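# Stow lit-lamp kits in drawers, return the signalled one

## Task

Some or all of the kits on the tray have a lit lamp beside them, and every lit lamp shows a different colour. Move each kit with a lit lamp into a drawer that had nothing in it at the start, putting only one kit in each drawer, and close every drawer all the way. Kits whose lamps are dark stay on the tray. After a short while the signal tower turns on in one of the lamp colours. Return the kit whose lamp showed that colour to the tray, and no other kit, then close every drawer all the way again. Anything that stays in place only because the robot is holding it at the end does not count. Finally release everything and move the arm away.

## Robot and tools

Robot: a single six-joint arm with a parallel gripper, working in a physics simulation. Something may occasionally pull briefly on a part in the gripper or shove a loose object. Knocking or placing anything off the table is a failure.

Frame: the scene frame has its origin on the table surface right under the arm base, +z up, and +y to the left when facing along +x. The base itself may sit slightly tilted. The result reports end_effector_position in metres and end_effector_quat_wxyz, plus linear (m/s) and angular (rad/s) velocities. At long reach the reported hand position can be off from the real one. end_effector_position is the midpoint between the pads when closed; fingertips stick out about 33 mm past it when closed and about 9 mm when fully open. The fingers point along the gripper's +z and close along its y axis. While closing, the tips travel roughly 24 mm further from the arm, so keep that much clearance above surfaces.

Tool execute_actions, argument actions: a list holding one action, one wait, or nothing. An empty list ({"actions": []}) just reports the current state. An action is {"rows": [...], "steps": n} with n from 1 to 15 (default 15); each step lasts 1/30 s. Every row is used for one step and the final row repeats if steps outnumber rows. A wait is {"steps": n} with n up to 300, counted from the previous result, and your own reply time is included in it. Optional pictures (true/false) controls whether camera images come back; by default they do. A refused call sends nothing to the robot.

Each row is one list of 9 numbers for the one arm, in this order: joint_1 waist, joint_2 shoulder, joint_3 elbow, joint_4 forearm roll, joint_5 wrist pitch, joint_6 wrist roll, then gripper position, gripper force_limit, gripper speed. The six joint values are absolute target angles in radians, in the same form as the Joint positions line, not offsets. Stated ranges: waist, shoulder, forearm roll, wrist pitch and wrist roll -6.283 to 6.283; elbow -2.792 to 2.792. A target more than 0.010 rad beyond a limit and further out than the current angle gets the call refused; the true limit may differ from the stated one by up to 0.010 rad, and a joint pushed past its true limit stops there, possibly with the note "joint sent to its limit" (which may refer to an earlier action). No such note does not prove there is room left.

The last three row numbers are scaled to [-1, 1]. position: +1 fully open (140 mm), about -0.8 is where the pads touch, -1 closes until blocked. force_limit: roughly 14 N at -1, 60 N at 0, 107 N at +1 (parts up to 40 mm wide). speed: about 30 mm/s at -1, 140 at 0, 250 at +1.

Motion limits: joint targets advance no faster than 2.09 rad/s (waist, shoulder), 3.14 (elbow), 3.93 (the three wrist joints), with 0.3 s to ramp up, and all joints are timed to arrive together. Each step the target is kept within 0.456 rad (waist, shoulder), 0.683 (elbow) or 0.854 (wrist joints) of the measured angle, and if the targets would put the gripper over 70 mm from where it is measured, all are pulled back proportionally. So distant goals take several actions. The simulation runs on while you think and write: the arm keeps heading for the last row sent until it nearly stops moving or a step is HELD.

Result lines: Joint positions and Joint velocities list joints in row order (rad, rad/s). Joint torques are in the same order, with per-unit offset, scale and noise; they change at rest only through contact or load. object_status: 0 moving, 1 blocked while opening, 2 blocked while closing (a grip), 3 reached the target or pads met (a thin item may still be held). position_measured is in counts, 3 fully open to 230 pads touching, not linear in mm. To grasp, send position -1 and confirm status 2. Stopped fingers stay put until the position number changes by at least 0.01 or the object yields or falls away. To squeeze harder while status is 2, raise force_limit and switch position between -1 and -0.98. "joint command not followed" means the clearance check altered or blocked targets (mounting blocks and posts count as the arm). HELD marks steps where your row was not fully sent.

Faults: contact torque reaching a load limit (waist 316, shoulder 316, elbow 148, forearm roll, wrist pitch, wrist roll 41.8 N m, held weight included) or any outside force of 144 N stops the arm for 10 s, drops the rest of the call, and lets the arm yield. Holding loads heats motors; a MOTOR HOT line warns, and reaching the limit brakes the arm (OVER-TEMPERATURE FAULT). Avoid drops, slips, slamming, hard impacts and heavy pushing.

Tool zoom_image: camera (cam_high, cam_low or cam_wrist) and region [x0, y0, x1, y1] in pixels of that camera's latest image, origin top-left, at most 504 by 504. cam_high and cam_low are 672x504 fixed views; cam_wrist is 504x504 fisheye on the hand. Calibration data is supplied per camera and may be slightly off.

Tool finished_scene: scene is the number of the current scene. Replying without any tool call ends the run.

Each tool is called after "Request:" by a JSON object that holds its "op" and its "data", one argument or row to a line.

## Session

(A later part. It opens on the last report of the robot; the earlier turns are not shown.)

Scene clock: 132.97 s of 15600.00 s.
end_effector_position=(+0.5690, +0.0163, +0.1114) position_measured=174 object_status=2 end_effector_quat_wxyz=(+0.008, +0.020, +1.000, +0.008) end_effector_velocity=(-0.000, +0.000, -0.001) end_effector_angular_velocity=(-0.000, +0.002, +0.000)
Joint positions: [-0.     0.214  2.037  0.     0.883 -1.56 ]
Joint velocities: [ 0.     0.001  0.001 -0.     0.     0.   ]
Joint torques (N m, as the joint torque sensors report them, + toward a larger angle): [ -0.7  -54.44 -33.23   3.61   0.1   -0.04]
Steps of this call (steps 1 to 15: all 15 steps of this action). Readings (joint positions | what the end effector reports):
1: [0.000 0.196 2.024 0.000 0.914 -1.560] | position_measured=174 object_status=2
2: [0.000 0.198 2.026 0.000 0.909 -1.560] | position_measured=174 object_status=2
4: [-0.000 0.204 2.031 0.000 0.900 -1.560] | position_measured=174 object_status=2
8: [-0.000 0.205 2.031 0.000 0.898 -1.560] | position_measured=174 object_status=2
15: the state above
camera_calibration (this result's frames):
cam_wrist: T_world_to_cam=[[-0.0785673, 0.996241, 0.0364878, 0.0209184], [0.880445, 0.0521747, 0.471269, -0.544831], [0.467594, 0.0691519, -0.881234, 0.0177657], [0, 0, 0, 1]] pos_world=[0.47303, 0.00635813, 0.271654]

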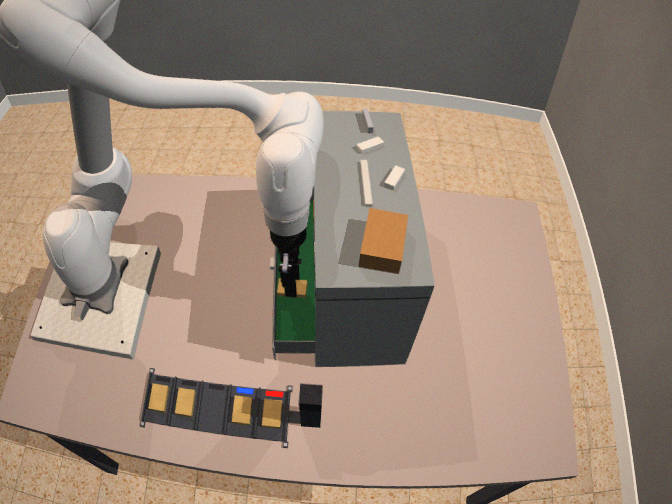

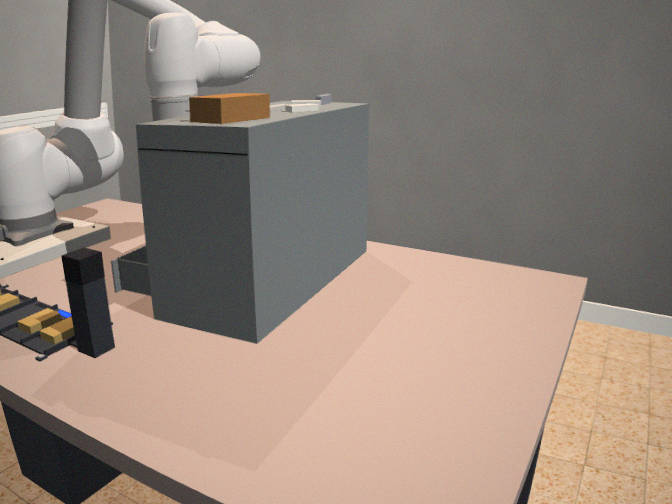

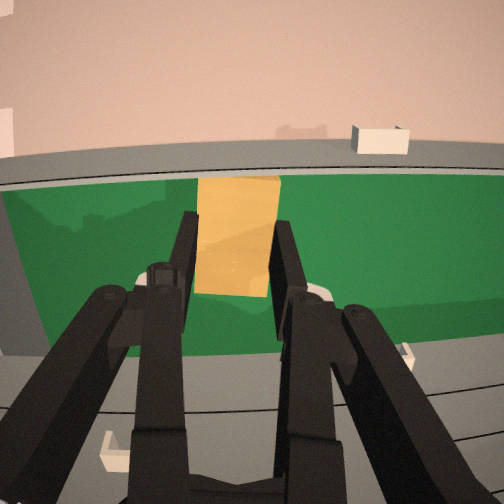

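Request:
{"op": "execute_actions", "data": {
  "actions": [
    {"rows":[[0.0,0.225,2.042,0,0.867,-1.56,-1,-0.4,0],[0.0,0.225,2.042,0,0.867,-1.56,-1,-0.4,0],[0.0,0.225,2.042,0,0.867,-1.56,-1,-0.4,0],[0.0,0.225,2.042,0,0.867,-1.56,-1,-0.4,0],[0.0,0.225,2.042,0,0.867,-1.56,-1,-0.4,0],[0.0,0.225,2.042,0,0.867,-1.56,-1,-0.4,0],[0.0,0.225,2.042,0,0.867,-1.56,-1,-0.4,0],[0.0,0.236,2.048,0,0.85,-1.56,-1,-0.4,0]],"steps":15}
  ],
  "pictures": false
}}

Request:
{"op": "execute_actions", "data": {
  "actions": [
    {"rows":[[0.0,0.245,2.052,0,0.837,-1.56,-1,-0.4,0]],"steps":12}
  ]
}}

Scene clock: 137.60 s of 15600.00 s.
end_effector_position=(+0.5706, +0.0165, +0.0942) position_measured=174 object_status=2 end_effector_quat_wxyz=(+0.008, +0.020, +1.000, +0.007) end_effector_velocity=(-0.000, +0.001, -0.000) end_effector_angular_velocity=(-0.000, +0.000, +0.002)
Joint positions: [-0.     0.236  2.048 -0.     0.85  -1.56 ]
Joint velocities: [ 0.001  0.     0.    -0.    -0.    -0.   ]
Joint torques (N m, as the joint torque sensors report them, + toward a larger angle): [ -0.14 -56.16 -32.02   3.42   0.06   0.13]
Steps of this call (steps 1 to 15: the robot went on to your last target; steps 16 to 90: nothing new was sent; then 1.13 s passed at rest; steps 91 to 105: all 15 steps of this action). Readings (joint positions | what the end effector reports):
91: [-0.000 0.214 2.037 0.000 0.883 -1.560] | position_measured=174 object_status=2
92: [-0.000 0.217 2.038 0.000 0.878 -1.560] | position_measured=174 object_status=2
94: [-0.000 0.224 2.042 -0.000 0.869 -1.560] | position_measured=174 object_status=2
98: [-0.000 0.225 2.042 -0.000 0.867 -1.560] | position_measured=174 object_status=2
105: the state above

Scene clock: 138.00 s of 15600.00 s.
end_effector_position=(+0.5712, +0.0166, +0.0874) position_measured=174 object_status=2 end_effector_quat_wxyz=(+0.008, +0.020, +1.000, +0.007) end_effector_velocity=(-0.001, -0.000, -0.001) end_effector_angular_velocity=(+0.000, +0.002, -0.000)
Joint positions: [-0.     0.245  2.052 -0.     0.837 -1.56 ]
Joint velocities: [-0.001  0.001  0.     0.     0.001 -0.001]
Joint torques (N m, as the joint torque sensors report them, + toward a larger angle): [ -0.35 -57.03 -31.64   3.42  -0.06   0.23]
Steps of this call (steps 1 to 12: all 12 steps of this action). Readings (joint positions | what the end effector reports):
1: [-0.000 0.236 2.048 -0.000 0.850 -1.560] | position_measured=174 object_status=2
2: [-0.000 0.239 2.049 -0.000 0.846 -1.560] | position_measured=174 object_status=2
4: [-0.000 0.244 2.052 -0.000 0.838 -1.560] | position_measured=174 object_status=2
8: [-0.000 0.245 2.052 -0.000 0.837 -1.560] | position_measured=174 object_status=2
12: the state above
camera_calibration (this result's frames):
cam_wrist: T_world_to_cam=[[-0.0786476, 0.996238, 0.0363973, 0.02176], [0.880462, 0.0522916, 0.471225, -0.535526], [0.467549, 0.0691071, -0.881262, -0.00443651], [0, 0, 0, 1]] pos_world=[0.475296, 0.00663195, 0.247651]

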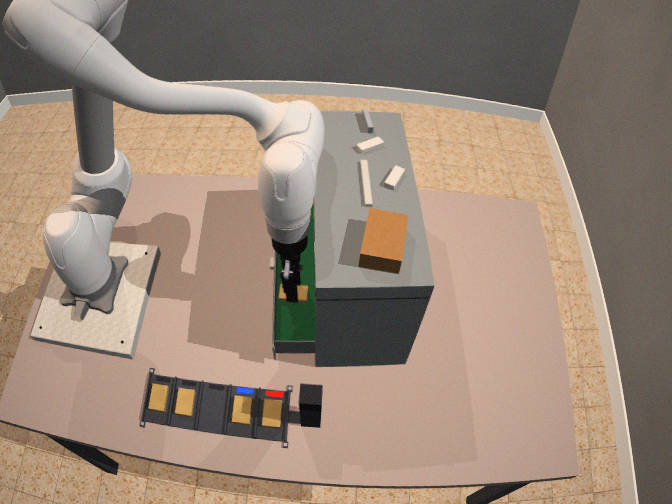

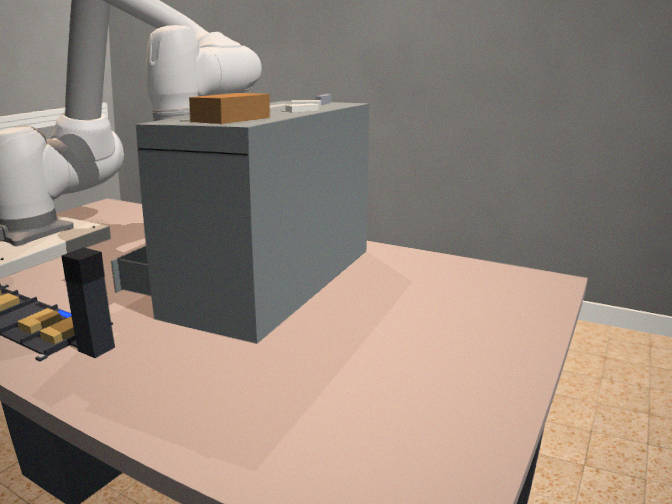

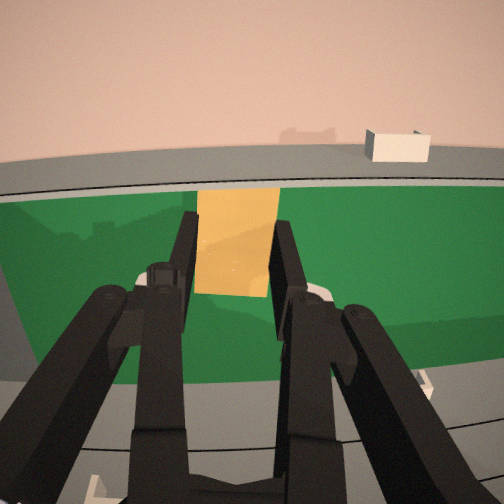

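Request:
{"op": "execute_actions", "data": {
  "actions": [
    {"rows":[[0.0,0.248,2.054,0,0.832,-1.56,-1,-0.4,0]],"steps":10}
  ]
}}

Request:
{"op": "execute_actions", "data": {
  "actions": [
    {"rows":[[0.0,0.248,2.054,0,0.832,-1.56,-0.25,-0.4,0]],"steps":12}
  ],
  "pictures": false
}}

Request:
{"op": "execute_actions", "data": {
  "actions": [
    {"rows":[[0,0.236,2.048,0,0.85,-1.56,-0.25,-0.4,0],[0,0.236,2.048,0,0.85,-1.56,-0.25,-0.4,0],[0,0.236,2.048,0,0.85,-1.56,-0.25,-0.4,0],[0,0.214,2.037,0,0.883,-1.56,-0.25,-0.4,0],[0,0.214,2.037,0,0.883,-1.56,-0.25,-0.4,0],[0,0.214,2.037,0,0.883,-1.56,-0.25,-0.4,0],[0,0.196,2.024,0,0.914,-1.56,-0.25,-0.4,0],[0,0.196,2.024,0,0.914,-1.56,-0.25,-0.4,0],[0,0.196,2.024,0,0.914,-1.56,-0.25,-0.4,0],[0,0.185,2.02,0,0.93,-1.56,-0.25,-0.4,0]],"steps":15}
  ],
  "pictures": false
}}

Request:
{"op": "execute_actions", "data": {
  "actions": [
    {"rows":[[0,-0.15,2.15,0,1.14,-1.56,-0.2,-0.4,0]],"steps":15}
  ]
}}

Scene clock: 161.67 s of 15600.00 s.
end_effector_position=(+0.5712, +0.0167, +0.0848) position_measured=174 object_status=2 end_effector_quat_wxyz=(+0.008, +0.020, +1.000, +0.008) end_effector_velocity=(+0.000, +0.001, -0.001) end_effector_angular_velocity=(+0.000, -0.001, +0.001)
Joint positions: [-0.     0.248  2.054  0.     0.832 -1.56 ]
Joint velocities: [ 0.001  0.001  0.     0.    -0.002  0.   ]
Joint torques (N m, as the joint torque sensors report them, + toward a larger angle): [ -0.16 -57.09 -31.31   3.41   0.     0.2 ]
Steps of this call (steps 1 to 15: the robot went on to your last target; steps 16 to 90: nothing new was sent; then 20.33 s passed at rest; steps 91 to 100: all 10 steps of this action). Readings (joint positions | what the end effector reports):
91: [-0.000 0.245 2.052 0.000 0.837 -1.560] | position_measured=174 object_status=2
92: [-0.000 0.246 2.053 0.000 0.835 -1.560] | position_measured=174 object_status=2
94: [-0.000 0.248 2.054 0.000 0.832 -1.560] | position_measured=174 object_status=2
98: [-0.000 0.248 2.054 0.000 0.832 -1.560] | position_measured=174 object_status=2
100: the state above
camera_calibration (this result's frames):
cam_wrist: T_world_to_cam=[[-0.0785655, 0.996241, 0.0364968, 0.0217191], [0.880468, 0.0521722, 0.471227, -0.534301], [0.467551, 0.0691564, -0.881257, -0.00666585], [0, 0, 0, 1]] pos_world=[0.475257, 0.0066992, 0.24511]

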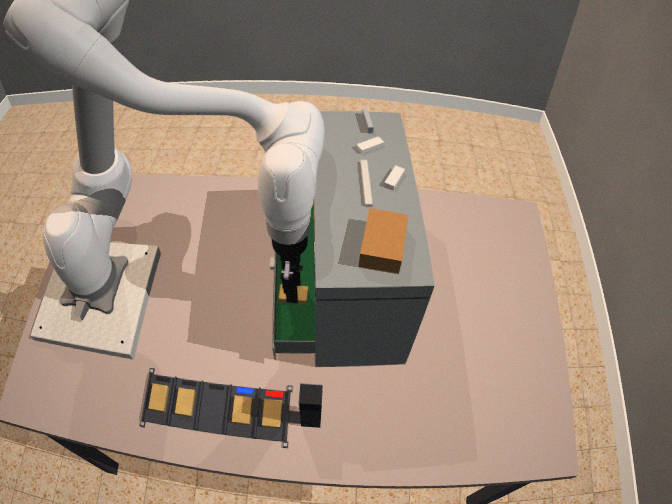

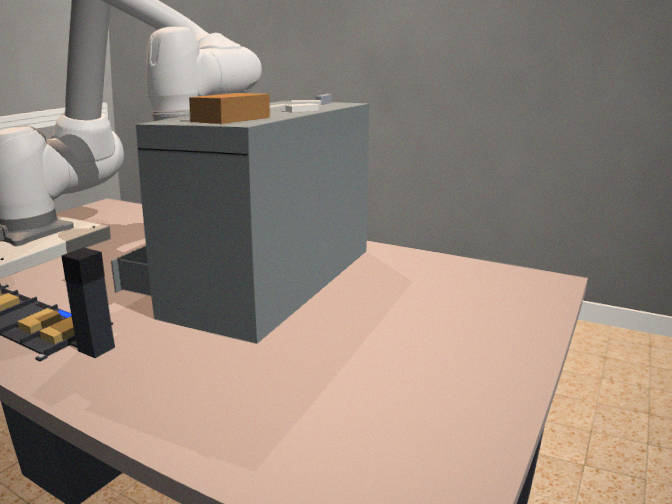

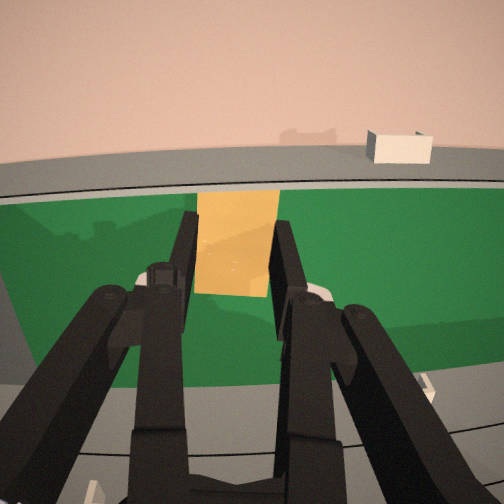

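Scene clock: 162.07 s of 15600.00 s.
end_effector_position=(+0.5712, +0.0167, +0.0848) position_measured=160 object_status=0 end_effector_quat_wxyz=(+0.008, +0.020, +1.000, +0.008) end_effector_velocity=(-0.000, +0.000, -0.000) end_effector_angular_velocity=(-0.000, +0.000, +0.001)
Joint positions: [-0.     0.248  2.054  0.     0.832 -1.56 ]
Joint velocities: [ 0.001  0.     0.    -0.    -0.    -0.   ]
Joint torques (N m, as the joint torque sensors report them, + toward a larger angle): [ -0.98 -55.53 -31.09   3.42   0.21   0.  ]
Steps of this call (steps 1 to 12: all 12 steps of this action). Readings (joint positions | what the end effector reports):
1: [-0.000 0.248 2.054 0.000 0.832 -1.560] | position_measured=174 object_status=0
2: [-0.000 0.248 2.054 0.000 0.832 -1.560] | position_measured=174 object_status=0
4: [-0.000 0.248 2.054 0.000 0.832 -1.560] | position_measured=160 object_status=0
8: [-0.000 0.248 2.054 0.000 0.832 -1.560] | position_measured=160 object_status=0
12: the state above

Scene clock: 162.57 s of 15600.00 s.
end_effector_position=(+0.5665, +0.0161, +0.1350) position_measured=160 object_status=3 end_effector_quat_wxyz=(+0.007, +0.020, +1.000, +0.008) end_effector_velocity=(-0.001, -0.000, +0.002) end_effector_angular_velocity=(+0.000, +0.003, -0.001)
Joint positions: [ 0.     0.185  2.02   0.     0.93  -1.56 ]
Joint velocities: [-0.    -0.003 -0.001  0.     0.007  0.   ]
Joint torques (N m, as the joint torque sensors report them, + toward a larger angle): [  0.09 -50.9  -33.92   3.81   0.21   0.09]
Steps of this call (steps 1 to 15: all 15 steps of this action). Readings (joint positions | what the end effector reports):
1: [-0.000 0.248 2.054 0.000 0.832 -1.560] | position_measured=160 object_status=0
2: [-0.000 0.245 2.053 0.000 0.836 -1.560] | position_measured=160 object_status=3
4: [0.000 0.237 2.048 0.000 0.848 -1.560] | position_measured=160 object_status=3
8: [0.000 0.211 2.035 0.000 0.889 -1.560] | position_measured=160 object_status=3
15: the state above

Scene clock: 163.07 s of 15600.00 s.
end_effector_position=(+0.4212, +0.0189, +0.2337) position_measured=154 object_status=3 end_effector_quat_wxyz=(+0.005, +0.020, +1.000, +0.008) end_effector_velocity=(-0.174, +0.003, +0.083) end_effector_angular_velocity=(-0.000, +0.002, -0.001)
Joint positions: [ 0.    -0.138  2.145  0.     1.132 -1.56 ]
Joint velocities: [-0.001 -0.37   0.142 -0.     0.23  -0.   ]
Joint torques (N m, as the joint torque sensors report them, + toward a larger angle): [ -7.37   8.79 -37.69   4.24  -0.91   0.1 ]
Steps of this call (steps 1 to 15: all 15 steps of this action). Readings (joint positions | what the end effector reports):
1: [0.000 0.185 2.020 0.000 0.930 -1.560] | position_measured=160 object_status=0
2: [0.000 0.181 2.022 0.000 0.932 -1.560] | position_measured=158 object_status=0
4: [0.000 0.152 2.035 0.000 0.951 -1.560] | position_measured=154 object_status=0
8: [0.000 0.039 2.078 0.000 1.022 -1.560] | position_measured=154 object_status=3
15: the state above
camera_calibration (this result's frames):
cam_wrist: T_world_to_cam=[[-0.078497, 0.996223, 0.0371171, 0.0021029], [0.883117, 0.0522138, 0.466239, -0.472452], [0.46254, 0.0693771, -0.88388, 0.197206], [0, 0, 0, 1]] pos_world=[0.326179, 0.00889197, 0.394504]

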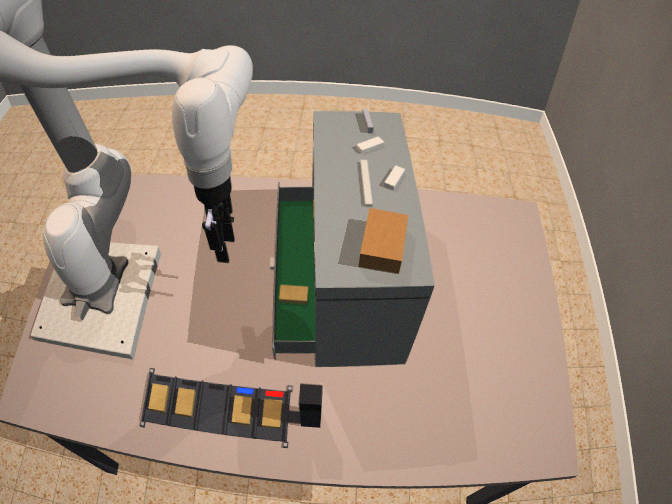

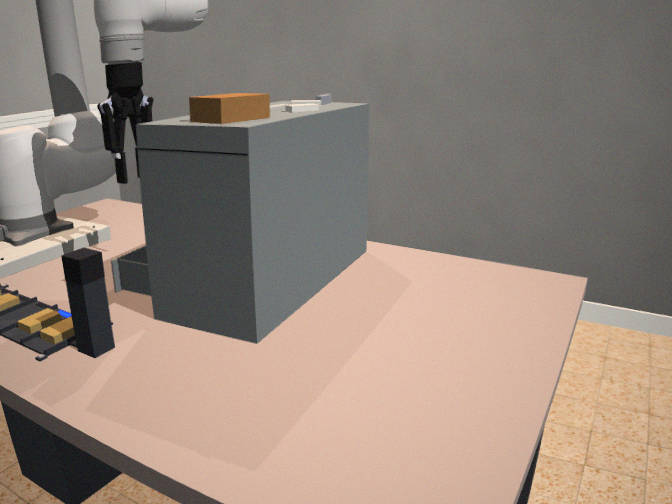

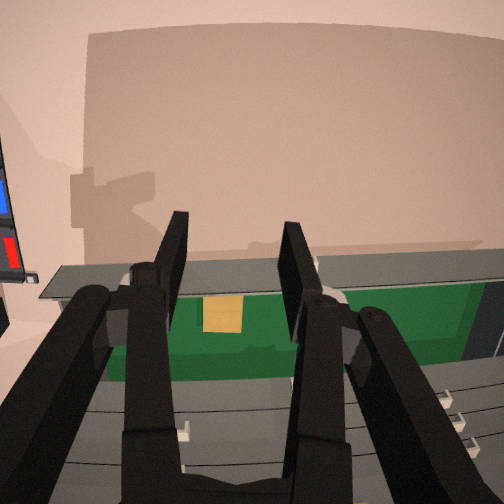

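Request:
{"op": "execute_actions", "data": {
  "actions": [
    {"rows":[[0.143,-0.38,2.55,0,0.13,1.55,-0.2,-0.4,0]],"steps":15}
  ],
  "pictures": false
}}

Request:
{"op": "execute_actions", "data": {
  "actions": [
    {"rows":[[0.143,-0.38,2.55,0,0.13,1.55,-0.2,-0.4,0]],"steps":15}
  ],
  "pictures": false
}}

Request:
{"op": "execute_actions", "data": {
  "actions": [
    {"rows":[[0.143,-0.38,2.55,0,0.13,1.55,-0.2,-0.4,0]],"steps":15}
  ],
  "pictures": false
}}

Request:
{"op": "execute_actions", "data": {
  "actions": [
    {"rows":[[0.143,-0.2,2.7,0,-0.2,1.55,-0.2,-0.4,0]],"steps":15}
  ],
  "pictures": false
}}

Request:
{"op": "execute_actions", "data": {
  "actions": [
    {"rows":[[0.143,-0.1,2.7,0,-0.29,1.55,-0.2,-0.4,0],[0.143,-0.1,2.7,0,-0.29,1.55,-0.2,-0.4,0],[0.143,-0.1,2.7,0,-0.29,1.55,-0.2,-0.4,0],[0.143,-0.1,2.7,0,-0.29,1.55,-0.2,-0.4,0],[0.143,-0.1,2.7,0,-0.29,1.55,-0.2,-0.4,0],[0.143,-0.04,2.695,0,-0.35,1.55,-0.2,-0.4,0],[0.143,-0.04,2.695,0,-0.35,1.55,-0.2,-0.4,0],[0.143,-0.04,2.695,0,-0.35,1.55,-0.2,-0.4,0],[0.143,-0.04,2.695,0,-0.35,1.55,-0.2,-0.4,0],[0.143,-0.02,2.693,0,-0.37,1.55,-0.2,-0.4,0]],"steps":15}
  ]
}}

Scene clock: 170.90 s of 15600.00 s.
end_effector_position=(+0.4723, +0.0781, +0.2219) position_measured=154 object_status=3 end_effector_quat_wxyz=(+0.292, +0.488, +0.790, +0.230) end_effector_velocity=(+0.026, +0.059, +0.074) end_effector_angular_velocity=(+2.536, -0.514, -2.487)
Joint positions: [ 0.127 -0.355  2.506 -0.     0.238 -0.372]
Joint velocities: [ 0.12  -0.193  0.335  0.    -0.934  3.587]
Joint torques (N m, as the joint torque sensors report them, + toward a larger angle): [ -6.95   7.59 -41.88   4.61  -1.42  -0.17]
Steps of this call (steps 1 to 30: the robot went on to your last target; steps 31 to 90: nothing new was sent; then 4.33 s passed at rest; steps 91 to 105: all 15 steps of this action). Readings (joint positions | what the end effector reports):
91: [0.000 -0.150 2.150 -0.000 1.140 -1.560] | position_measured=154 object_status=3
92: [0.001 -0.152 2.153 -0.000 1.133 -1.553] | position_measured=154 object_status=3
94: [0.010 -0.167 2.179 -0.000 1.077 -1.497] | position_measured=154 object_status=3
98: [0.057 -0.242 2.310 -0.000 0.792 -1.212] | position_measured=154 object_status=3
105: the state above

Scene clock: 171.40 s of 15600.00 s.
end_effector_position=(+0.4712, +0.0854, +0.2287) position_measured=154 object_status=3 end_effector_quat_wxyz=(+0.013, +0.900, +0.143, +0.412) end_effector_velocity=(-0.001, +0.002, +0.002) end_effector_angular_velocity=(+1.610, +0.183, -1.419)
Joint positions: [ 0.143 -0.38   2.549 -0.     0.131  1.362]
Joint velocities: [ 0.005 -0.006  0.009 -0.    -0.023  2.157]
Joint torques (N m, as the joint torque sensors report them, + toward a larger angle): [ -2.25   0.77 -36.43   3.68  -1.51  -0.11]
Steps of this call (steps 1 to 15: all 15 steps of this action). Readings (joint positions | what the end effector reports):
1: [0.131 -0.360 2.516 -0.000 0.212 -0.250] | position_measured=154 object_status=3
2: [0.134 -0.365 2.524 -0.000 0.193 -0.128] | position_measured=154 object_status=3
4: [0.137 -0.371 2.534 -0.000 0.168 0.115] | position_measured=154 object_status=3
8: [0.141 -0.377 2.544 -0.000 0.143 0.601] | position_measured=154 object_status=3
15: the state above

Scene clock: 171.90 s of 15600.00 s.
end_effector_position=(+0.4712, +0.0855, +0.2288) position_measured=154 object_status=3 end_effector_quat_wxyz=(-0.025, +0.909, +0.058, +0.412) end_effector_velocity=(+0.000, -0.000, +0.000) end_effector_angular_velocity=(-0.001, -0.000, -0.000)
Joint positions: [ 0.143 -0.38   2.55  -0.     0.13   1.55 ]
Joint velocities: [-0.001 -0.    -0.    -0.     0.    -0.001]
Joint torques (N m, as the joint torque sensors report them, + toward a larger angle): [ -1.67   0.65 -36.05   3.8   -1.95   0.21]
Steps of this call (steps 1 to 15: all 15 steps of this action). Readings (joint positions | what the end effector reports):
1: [0.143 -0.380 2.550 -0.000 0.131 1.428] | position_measured=154 object_status=3
2: [0.143 -0.380 2.550 -0.000 0.130 1.480] | position_measured=154 object_status=3
4: [0.143 -0.380 2.550 -0.000 0.130 1.540] | position_measured=154 object_status=3
8: [0.143 -0.380 2.550 -0.000 0.130 1.550] | position_measured=154 object_status=3
15: the state above

Scene clock: 172.40 s of 15600.00 s.
end_effector_position=(+0.4519, +0.0848, +0.1282) position_measured=154 object_status=3 end_effector_quat_wxyz=(-0.025, +0.909, +0.058, +0.412) end_effector_velocity=(-0.001, -0.001, -0.002) end_effector_angular_velocity=(-0.001, +0.005, -0.002)
Joint positions: [ 0.143 -0.2    2.7    0.    -0.2    1.55 ]
Joint velocities: [-0.002  0.002  0.002 -0.     0.    -0.   ]
Joint torques (N m, as the joint torque sensors report them, + toward a larger angle): [ -0.97 -10.39 -25.91   2.78  -2.05   0.26]
Steps of this call (steps 1 to 15: all 15 steps of this action). Readings (joint positions | what the end effector reports):
1: [0.143 -0.380 2.550 0.000 0.130 1.550] | position_measured=154 object_status=3
2: [0.143 -0.376 2.553 0.000 0.123 1.550] | position_measured=154 object_status=3
4: [0.143 -0.347 2.578 0.000 0.068 1.550] | position_measured=154 object_status=3
8: [0.143 -0.239 2.668 0.000 -0.127 1.550] | position_measured=154 object_status=3
15: the state above

Scene clock: 172.90 s of 15600.00 s.
end_effector_position=(+0.4798, +0.0885, +0.0889) position_measured=154 object_status=3 end_effector_quat_wxyz=(-0.025, +0.910, +0.058, +0.411) end_effector_velocity=(+0.002, +0.000, -0.001) end_effector_angular_velocity=(+0.000, -0.004, +0.001)
Joint positions: [ 0.143 -0.02   2.693 -0.    -0.37   1.55 ]
Joint velocities: [ 0.     0.007 -0.    -0.001 -0.01   0.   ]
Joint torques (N m, as the joint torque sensors report them, + toward a larger angle): [ -1.97 -20.44 -21.26   2.09  -1.91   0.04]
Steps of this call (steps 1 to 15: all 15 steps of this action). Readings (joint positions | what the end effector reports):
1: [0.143 -0.200 2.700 0.000 -0.200 1.550] | position_measured=154 object_status=3
2: [0.143 -0.196 2.700 0.000 -0.204 1.550] | position_measured=154 object_status=3
4: [0.143 -0.167 2.700 0.000 -0.230 1.550] | position_measured=154 object_status=3
8: [0.143 -0.080 2.699 0.000 -0.310 1.550] | position_measured=154 object_status=3
15: the state above
camera_calibration (this result's frames):
cam_wrist: T_world_to_cam=[[0.186483, -0.976747, 0.105776, -0.0158987], [-0.908039, -0.21246, -0.361006, 0.49608], [0.375085, -0.0287275, -0.926545, 0.091719], [0, 0, 0, 1]] pos_world=[0.419022, 0.0925028, 0.265751]

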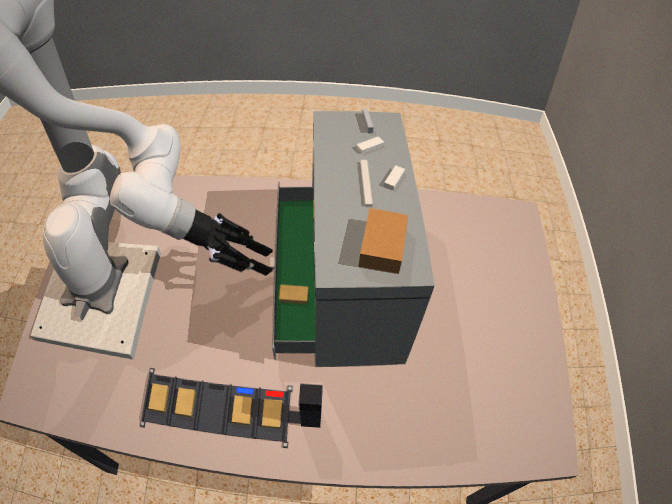

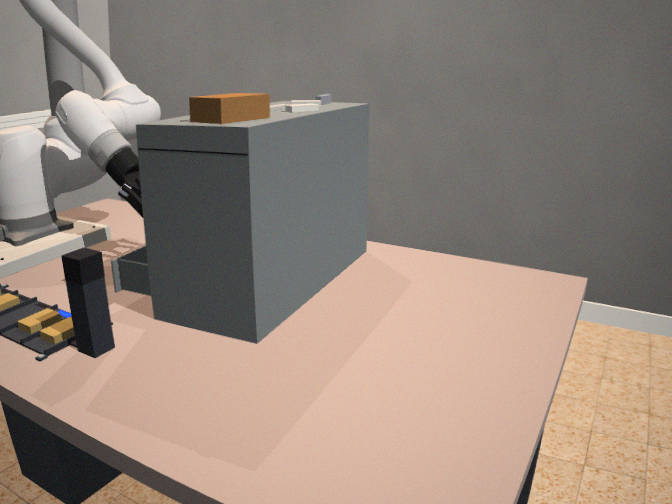

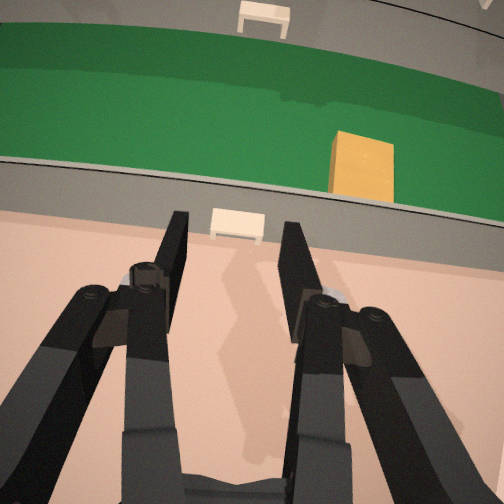

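Request:
{"op": "execute_actions", "data": {
  "actions": [
    {"rows":[[0.143,-0.005,2.69,0,-0.385,1.55,-0.2,-0.4,0],[0.143,-0.005,2.69,0,-0.385,1.55,-0.2,-0.4,0],[0.143,-0.005,2.69,0,-0.385,1.55,-0.2,-0.4,0],[0.142,0.01,2.675,0,-0.385,1.55,-0.2,-0.4,0],[0.142,0.01,2.675,0,-0.385,1.55,-0.2,-0.4,0],[0.142,0.023,2.661,0,-0.385,1.55,-0.2,-0.4,0],[0.142,0.023,2.661,0,-0.385,1.55,-0.2,-0.4,0],[0.141,0.037,2.647,0,-0.384,1.55,-0.2,-0.4,0],[0.141,0.037,2.647,0,-0.384,1.55,-0.2,-0.4,0],[0.141,0.051,2.63,0,-0.382,1.55,-0.2,-0.4,0],[0.141,0.051,2.63,0,-0.382,1.55,-0.2,-0.4,0],[0.141,0.066,2.613,0,-0.379,1.55,-0.2,-0.4,0],[0.141,0.066,2.613,0,-0.379,1.55,-0.2,-0.4,0],[0.14,0.08,2.597,0,-0.377,1.55,-0.2,-0.4,0]],"steps":15}
  ],
  "pictures": false
}}

Request:
{"op": "execute_actions", "data": {
  "actions": [
    {"rows":[[0.14,0.095,2.58,0,-0.375,1.55,-0.2,-0.4,0],[0.14,0.095,2.58,0,-0.375,1.55,-0.2,-0.4,0],[0.14,0.106,2.565,0,-0.372,1.55,-0.2,-0.4,0],[0.14,0.106,2.565,0,-0.372,1.55,-0.2,-0.4,0],[0.14,0.118,2.55,0,-0.368,1.55,-0.2,-0.4,0],[0.14,0.118,2.55,0,-0.368,1.55,-0.2,-0.4,0],[0.14,0.13,2.535,0,-0.365,1.55,-0.2,-0.4,0],[0.14,0.13,2.535,0,-0.365,1.55,-0.2,-0.4,0],[0.139,0.141,2.521,0,-0.362,1.55,-0.2,-0.4,0],[0.139,0.141,2.521,0,-0.362,1.55,-0.2,-0.4,0],[0.139,0.147,2.514,0,-0.36,1.55,-0.2,-0.4,0],[0.139,0.147,2.514,0,-0.36,1.55,-0.2,-0.4,0],[0.139,0.152,2.507,0,-0.358,1.55,-0.2,-0.4,0]],"steps":15}
  ]
}}

Scene clock: 192.90 s of 15600.00 s.
end_effector_position=(+0.5316, +0.0932, +0.0873) position_measured=154 object_status=3 end_effector_quat_wxyz=(-0.025, +0.909, +0.057, +0.412) end_effector_velocity=(+0.154, +0.012, -0.004) end_effector_angular_velocity=(-0.002, +0.010, -0.008)
Joint positions: [ 0.141  0.067  2.612 -0.    -0.379  1.55 ]
Joint velocities: [-0.009  0.231 -0.258 -0.001  0.038 -0.   ]
Joint torques (N m, as the joint torque sensors report them, + toward a larger angle): [ -3.24 -21.45 -23.7    2.55  -1.88   0.01]
Steps of this call (steps 1 to 15: the robot went on to your last target; steps 16 to 90: nothing new was sent; then 16.50 s passed at rest; steps 91 to 105: all 15 steps of this action). Readings (joint positions | what the end effector reports):
91: [0.143 -0.020 2.693 -0.000 -0.370 1.550] | position_measured=154 object_status=3
92: [0.143 -0.017 2.692 -0.000 -0.373 1.550] | position_measured=154 object_status=3
94: [0.143 -0.006 2.690 -0.000 -0.383 1.550] | position_measured=154 object_status=3
98: [0.142 0.018 2.666 -0.000 -0.385 1.550] | position_measured=154 object_status=3
105: the state above

Scene clock: 193.40 s of 15600.00 s.
end_effector_position=(+0.5922, +0.0988, +0.0869) position_measured=154 object_status=3 end_effector_quat_wxyz=(-0.025, +0.909, +0.056, +0.412) end_effector_velocity=(+0.042, +0.006, +0.002) end_effector_angular_velocity=(+0.000, -0.004, +0.002)
Joint positions: [ 0.139  0.15   2.509 -0.    -0.359  1.55 ]
Joint velocities: [ 0.002  0.049 -0.071  0.     0.018 -0.   ]
Joint torques (N m, as the joint torque sensors report them, + toward a larger angle): [  0.67 -42.53 -18.3    1.67  -2.01   0.08]
Steps of this call (steps 1 to 15: all 15 steps of this action). Readings (joint positions | what the end effector reports):
1: [0.140 0.074 2.604 -0.000 -0.378 1.550] | position_measured=154 object_status=3
2: [0.140 0.081 2.595 -0.000 -0.377 1.550] | position_measured=154 object_status=3
4: [0.140 0.096 2.579 -0.000 -0.375 1.550] | position_measured=154 object_status=3
8: [0.140 0.120 2.548 -0.000 -0.368 1.550] | position_measured=154 object_status=3
15: the state above
camera_calibration (this result's frames):
cam_wrist: T_world_to_cam=[[0.182308, -0.977521, 0.10591, -0.0239877], [-0.908146, -0.208691, -0.362931, 0.599419], [0.376875, -0.030017, -0.925778, 0.0470687], [0, 0, 0, 1]] pos_world=[0.530994, 0.103058, 0.263664]

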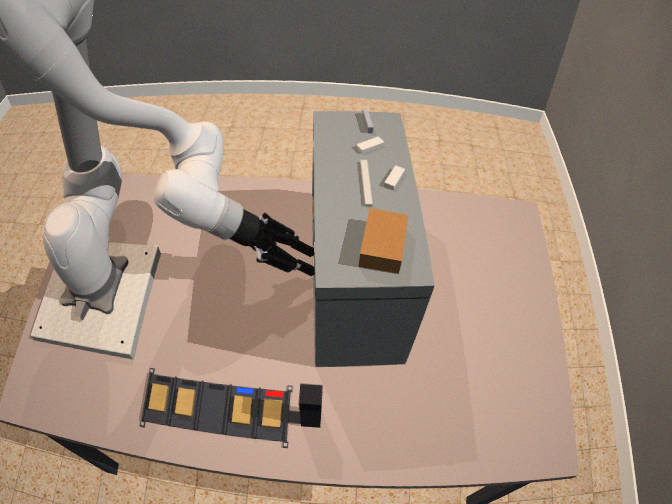

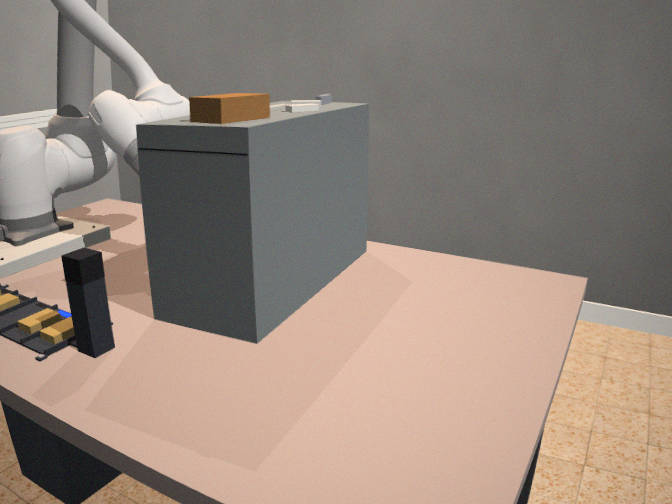

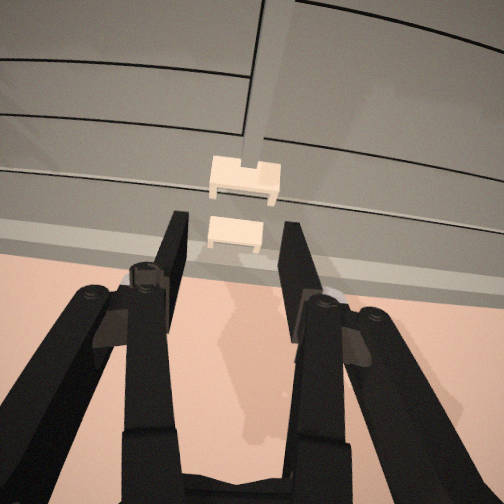

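Request:
{"op": "execute_actions", "data": {
  "actions": [
    {"rows":[[0.139,0.155,2.503,0,-0.357,1.55,-0.2,-0.4,0]],"steps":10}
  ]
}}

Scene clock: 195.73 s of 15600.00 s.
end_effector_position=(+0.5956, +0.0992, +0.0869) position_measured=154 object_status=3 end_effector_quat_wxyz=(-0.025, +0.909, +0.056, +0.412) end_effector_velocity=(-0.000, +0.000, -0.000) end_effector_angular_velocity=(-0.001, +0.002, +0.001)
Joint positions: [ 0.139  0.155  2.503  0.    -0.357  1.55 ]
Joint velocities: [ 0.    -0.001 -0.    -0.001  0.003 -0.   ]
Joint torques (N m, as the joint torque sensors report them, + toward a larger angle): [ -0.17 -35.27 -28.13   1.77  -3.31   0.  ]
Steps of this call (steps 1 to 15: the robot went on to your last target; steps 16 to 60: nothing new was sent; steps 61 to 70: all 10 steps of this action). Readings (joint positions | what the end effector reports):
61: [0.139 0.152 2.507 -0.000 -0.358 1.550] | position_measured=154 object_status=3
62: [0.139 0.153 2.505 0.000 -0.358 1.550] | position_measured=154 object_status=3
64: [0.139 0.155 2.503 0.000 -0.357 1.550] | position_measured=154 object_status=3
68: [0.139 0.155 2.503 0.000 -0.357 1.550] | position_measured=154 object_status=3
70: the state above
camera_calibration (this result's frames):
cam_wrist: T_world_to_cam=[[0.182237, -0.97754, 0.105853, -0.0242039], [-0.908233, -0.208598, -0.362767, 0.602629], [0.3767, -0.0300296, -0.925849, 0.0458364], [0, 0, 0, 1]] pos_world=[0.534472, 0.103423, 0.263613]

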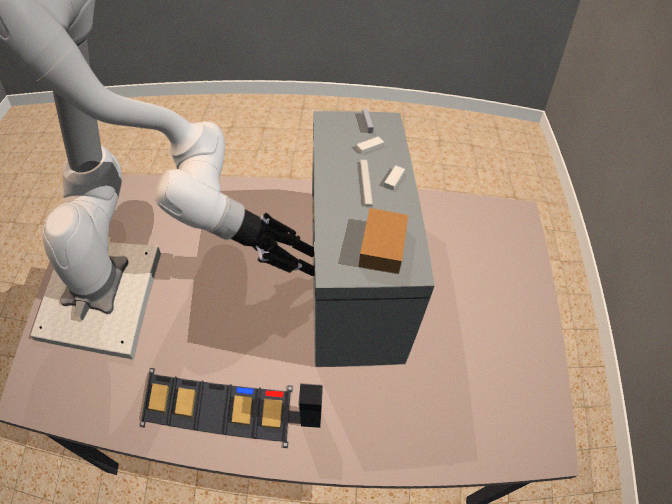

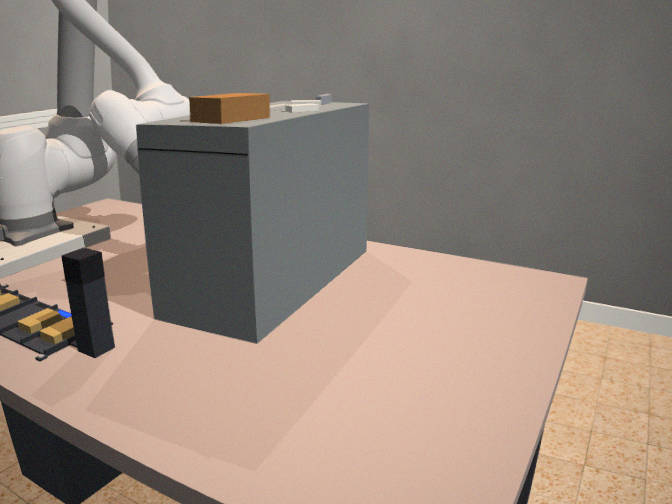

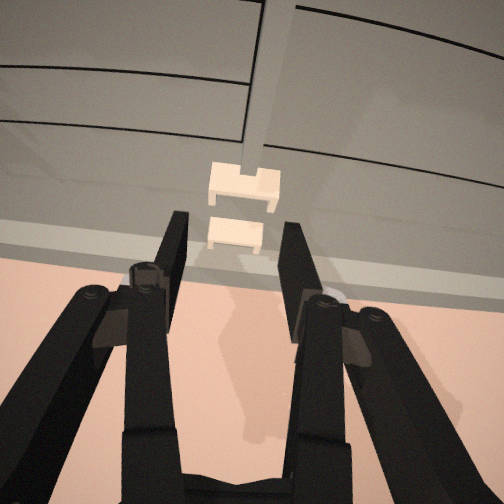

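Request:
{"op": "execute_actions", "data": {
  "actions": [
    {"rows":[[0.14,0.118,2.55,0,-0.368,1.55,-0.2,-0.4,0],[0.14,0.118,2.55,0,-0.368,1.55,-0.2,-0.4,0],[0.14,0.118,2.55,0,-0.368,1.55,-0.2,-0.4,0],[0.14,0.118,2.55,0,-0.368,1.55,-0.2,-0.4,0],[0.14,0.118,2.55,0,-0.368,1.55,-0.2,-0.4,0],[0.14,0.066,2.613,0,-0.379,1.55,-0.2,-0.4,0],[0.14,0.066,2.613,0,-0.379,1.55,-0.2,-0.4,0],[0.14,0.066,2.613,0,-0.379,1.55,-0.2,-0.4,0],[0.14,0.066,2.613,0,-0.379,1.55,-0.2,-0.4,0],[0.36,-0.157,2.5,0,-0.043,1.56,-0.2,-0.4,0]],"steps":15}
  ],
  "pictures": false
}}

Request:
{"op": "execute_actions", "data": {
  "actions": [
    {"rows":[[0.36,-0.157,2.5,0,-0.043,1.56,-0.2,-0.4,0]],"steps":15}
  ],
  "pictures": false
}}

Request:
{"op": "execute_actions", "data": {
  "actions": [
    {"rows":[[0.34,-0.075,2.425,0,-0.05,1.56,-0.2,-0.4,0]],"steps":15}
  ]
}}

Scene clock: 205.10 s of 15600.00 s.
end_effector_position=(+0.5297, +0.1354, +0.1270) position_measured=154 object_status=3 end_effector_quat_wxyz=(-0.042, +0.904, +0.091, +0.415) end_effector_velocity=(-0.021, +0.394, +0.321) end_effector_angular_velocity=(+0.014, +0.021, +0.702)
Joint positions: [ 0.219 -0.023  2.574 -0.    -0.258  1.553]
Joint velocities: [ 0.724 -0.656 -0.408  0.     1.092  0.033]
Joint torques (N m, as the joint torque sensors report them, + toward a larger angle): [ -0.77 -24.51 -24.39   2.46  -2.23   0.42]
Steps of this call (steps 1 to 15: the robot went on to your last target; steps 16 to 90: nothing new was sent; then 5.87 s passed at rest; steps 91 to 105: all 15 steps of this action). Readings (joint positions | what the end effector reports):
91: [0.139 0.155 2.503 -0.000 -0.357 1.550] | position_measured=154 object_status=3
92: [0.139 0.151 2.507 -0.000 -0.358 1.550] | position_measured=154 object_status=3
94: [0.139 0.128 2.537 -0.000 -0.365 1.550] | position_measured=154 object_status=3
98: [0.140 0.103 2.568 -0.000 -0.371 1.550] | position_measured=154 object_status=3
105: the state above

Scene clock: 205.60 s of 15600.00 s.
end_effector_position=(+0.5093, +0.2090, +0.1927) position_measured=154 object_status=3 end_effector_quat_wxyz=(-0.071, +0.897, +0.152, +0.408) end_effector_velocity=(-0.000, +0.001, +0.000) end_effector_angular_velocity=(+0.001, +0.000, +0.000)
Joint positions: [ 0.36  -0.157  2.5   -0.    -0.043  1.56 ]
Joint velocities: [ 0.001 -0.001 -0.001  0.     0.001  0.001]
Joint torques (N m, as the joint torque sensors report them, + toward a larger angle): [ -1.68 -16.44 -32.13   3.35  -2.01  -0.04]
Steps of this call (steps 1 to 15: all 15 steps of this action). Readings (joint positions | what the end effector reports):
1: [0.243 -0.045 2.561 -0.000 -0.222 1.555] | position_measured=154 object_status=3
2: [0.266 -0.067 2.549 -0.000 -0.187 1.556] | position_measured=154 object_status=3
4: [0.311 -0.110 2.526 -0.000 -0.118 1.558] | position_measured=154 object_status=3
8: [0.359 -0.156 2.500 -0.000 -0.045 1.560] | position_measured=154 object_status=3
15: the state above

Scene clock: 206.10 s of 15600.00 s.
end_effector_position=(+0.5588, +0.2133, +0.1963) position_measured=154 object_status=3 end_effector_quat_wxyz=(-0.067, +0.899, +0.143, +0.408) end_effector_velocity=(+0.001, -0.001, +0.001) end_effector_angular_velocity=(+0.001, -0.001, -0.002)
Joint positions: [ 0.34  -0.075  2.425  0.    -0.05   1.56 ]
Joint velocities: [-0.001  0.    -0.001  0.    -0.001  0.001]
Joint torques (N m, as the joint torque sensors report them, + toward a larger angle): [ -1.13 -24.1  -31.95   3.31  -1.88   0.06]
Steps of this call (steps 1 to 15: all 15 steps of this action). Readings (joint positions | what the end effector reports):
1: [0.360 -0.157 2.500 -0.000 -0.043 1.560] | position_measured=154 object_status=3
2: [0.359 -0.153 2.497 -0.000 -0.043 1.560] | position_measured=154 object_status=3
4: [0.352 -0.124 2.470 -0.000 -0.046 1.560] | position_measured=154 object_status=3
8: [0.340 -0.075 2.425 0.000 -0.050 1.560] | position_measured=154 object_status=3
15: the state above
camera_calibration (this result's frames):
cam_wrist: T_world_to_cam=[[0.367451, -0.924575, 0.100704, -0.0313263], [-0.850192, -0.377823, -0.366638, 0.637155], [0.377033, 0.0491037, -0.924897, 0.147223], [0, 0, 0, 1]] pos_world=[0.497707, 0.204539, 0.372926]

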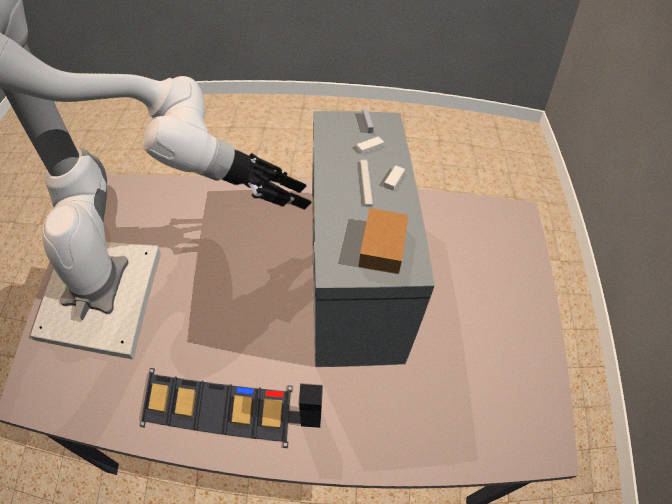

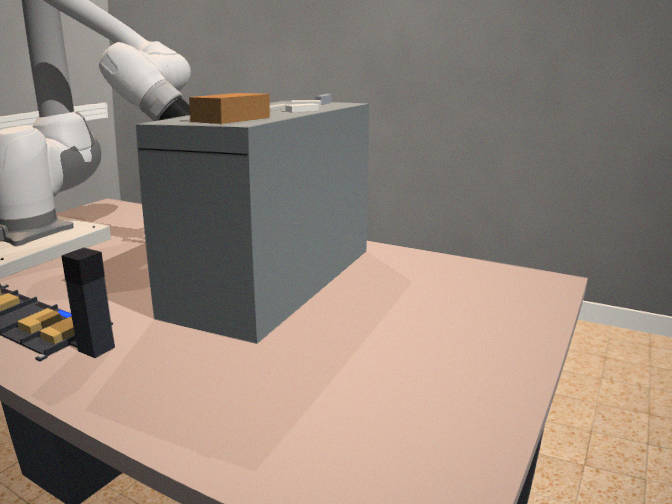

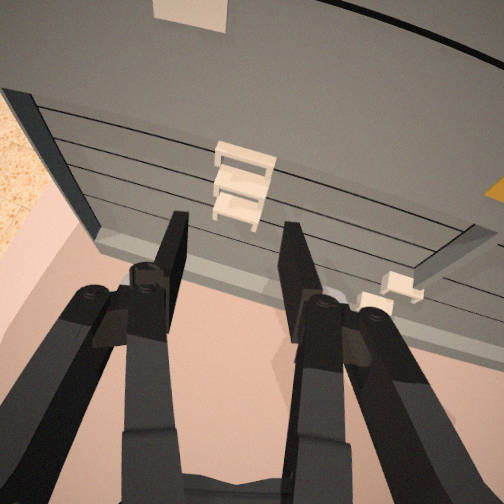

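Request:
{"op": "execute_actions", "data": {
  "actions": [
    {"rows":[[0.345,-0.106,2.399,0,0.007,1.56,-0.2,-0.4,0],[0.345,-0.106,2.399,0,0.007,1.56,-0.2,-0.4,0],[0.345,-0.106,2.399,0,0.007,1.56,-0.2,-0.4,0],[0.345,-0.106,2.399,0,0.007,1.56,-0.2,-0.4,0],[0.345,-0.106,2.399,0,0.007,1.56,-0.2,-0.4,0],[0.345,-0.106,2.399,0,0.007,1.56,-0.2,-0.4,0],[0.335,-0.07,2.362,0,0.008,1.56,-0.2,-0.4,0],[0.335,-0.07,2.362,0,0.008,1.56,-0.2,-0.4,0],[0.335,-0.07,2.362,0,0.008,1.56,-0.2,-0.4,0],[0.335,-0.07,2.362,0,0.008,1.56,-0.2,-0.4,0],[0.328,-0.05,2.341,0,0.009,1.56,-0.2,-0.4,0]],"steps":15}
  ]
}}

Scene clock: 221.37 s of 15600.00 s.
end_effector_position=(+0.5837, +0.2169, +0.2196) position_measured=154 object_status=3 end_effector_quat_wxyz=(-0.066, +0.900, +0.140, +0.407) end_effector_velocity=(-0.001, +0.001, -0.000) end_effector_angular_velocity=(-0.001, +0.001, +0.002)
Joint positions: [ 0.334 -0.069  2.361  0.     0.012  1.56 ]
Joint velocities: [ 0.001 -0.     0.     0.     0.001 -0.   ]
Joint torques (N m, as the joint torque sensors report them, + toward a larger angle): [-24.13 -10.04 -40.86   3.43  -4.93   0.27]
FORCE FAULT: contact force on the arm reached its limit, and the arm stopped for 10 seconds. The contact can be on any part of the arm, not only on its tool. The arm's remaining commands of this call were not run. The arm holds still and accepts commands again. Move the arm away from the contact; if what it grips holds it there, let go first. Pushing or pulling that hard again can fault the arm again.
The stop began at step 104 of this call (marked STOPPED below). From that step on the arm followed nothing that you had sent. 2 steps, steps kept back included, did not run and will not run. Nothing is kept back now, and the robot has no last target.
Steps of this call (steps 1 to 15: the robot went on to your last target; steps 16 to 90: nothing new was sent; then 1.80 s passed at rest; steps 91 to 103: the first 13 steps of this action; steps 104 to 404: the stop). Readings (joint positions | what the end effector reports):
91: [0.340 -0.075 2.425 -0.000 -0.050 1.560] | position_measured=154 object_status=3
92: [0.340 -0.078 2.422 -0.000 -0.043 1.560] | position_measured=154 object_status=3
94: [0.343 -0.099 2.404 -0.000 -0.006 1.560] | position_measured=154 object_status=3
98: [0.344 -0.102 2.395 -0.000 0.007 1.560] | position_measured=154 object_status=3
104: [0.333 -0.062 2.355 0.000 0.012 1.560] | position_measured=154 object_status=3 STOPPED
404: the state above
camera_calibration (this result's frames):
cam_wrist: T_world_to_cam=[[0.362072, -0.926729, 0.100387, -0.0358529], [-0.853938, -0.372945, -0.362908, 0.668479], [0.373756, 0.0456751, -0.926402, 0.16217], [0, 0, 0, 1]] pos_world=[0.523209, 0.208672, 0.39643]

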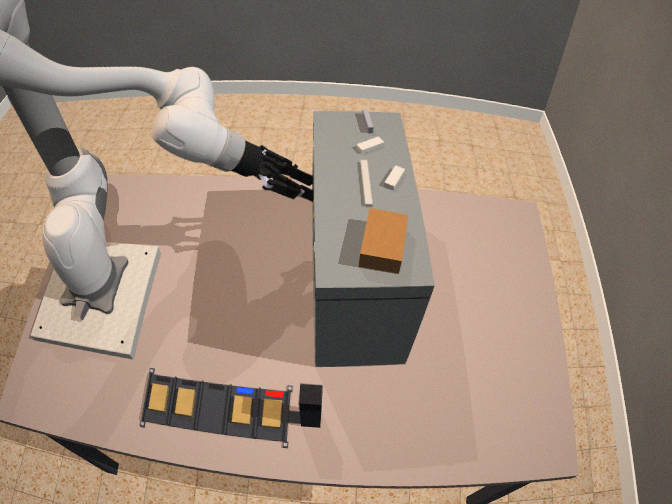

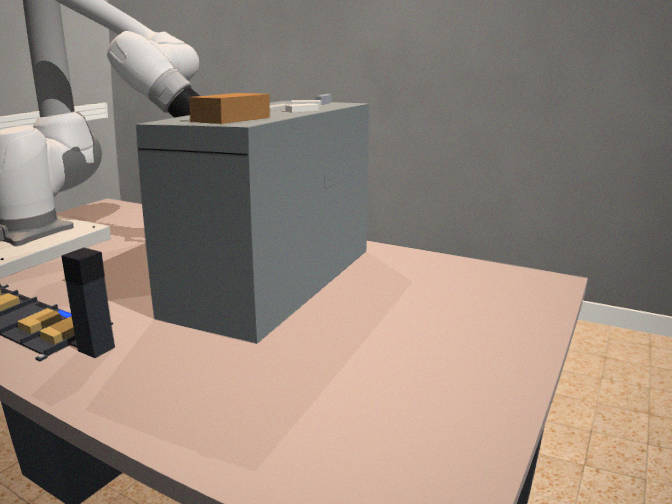

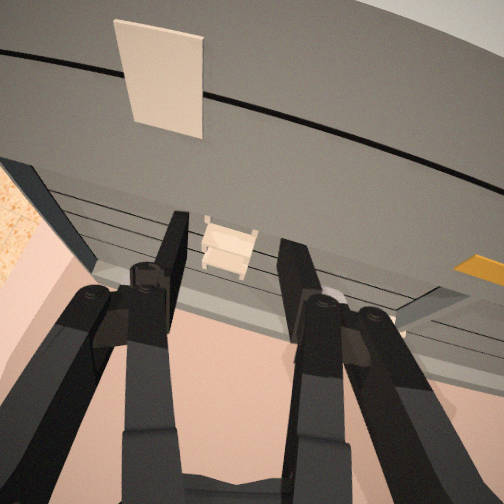

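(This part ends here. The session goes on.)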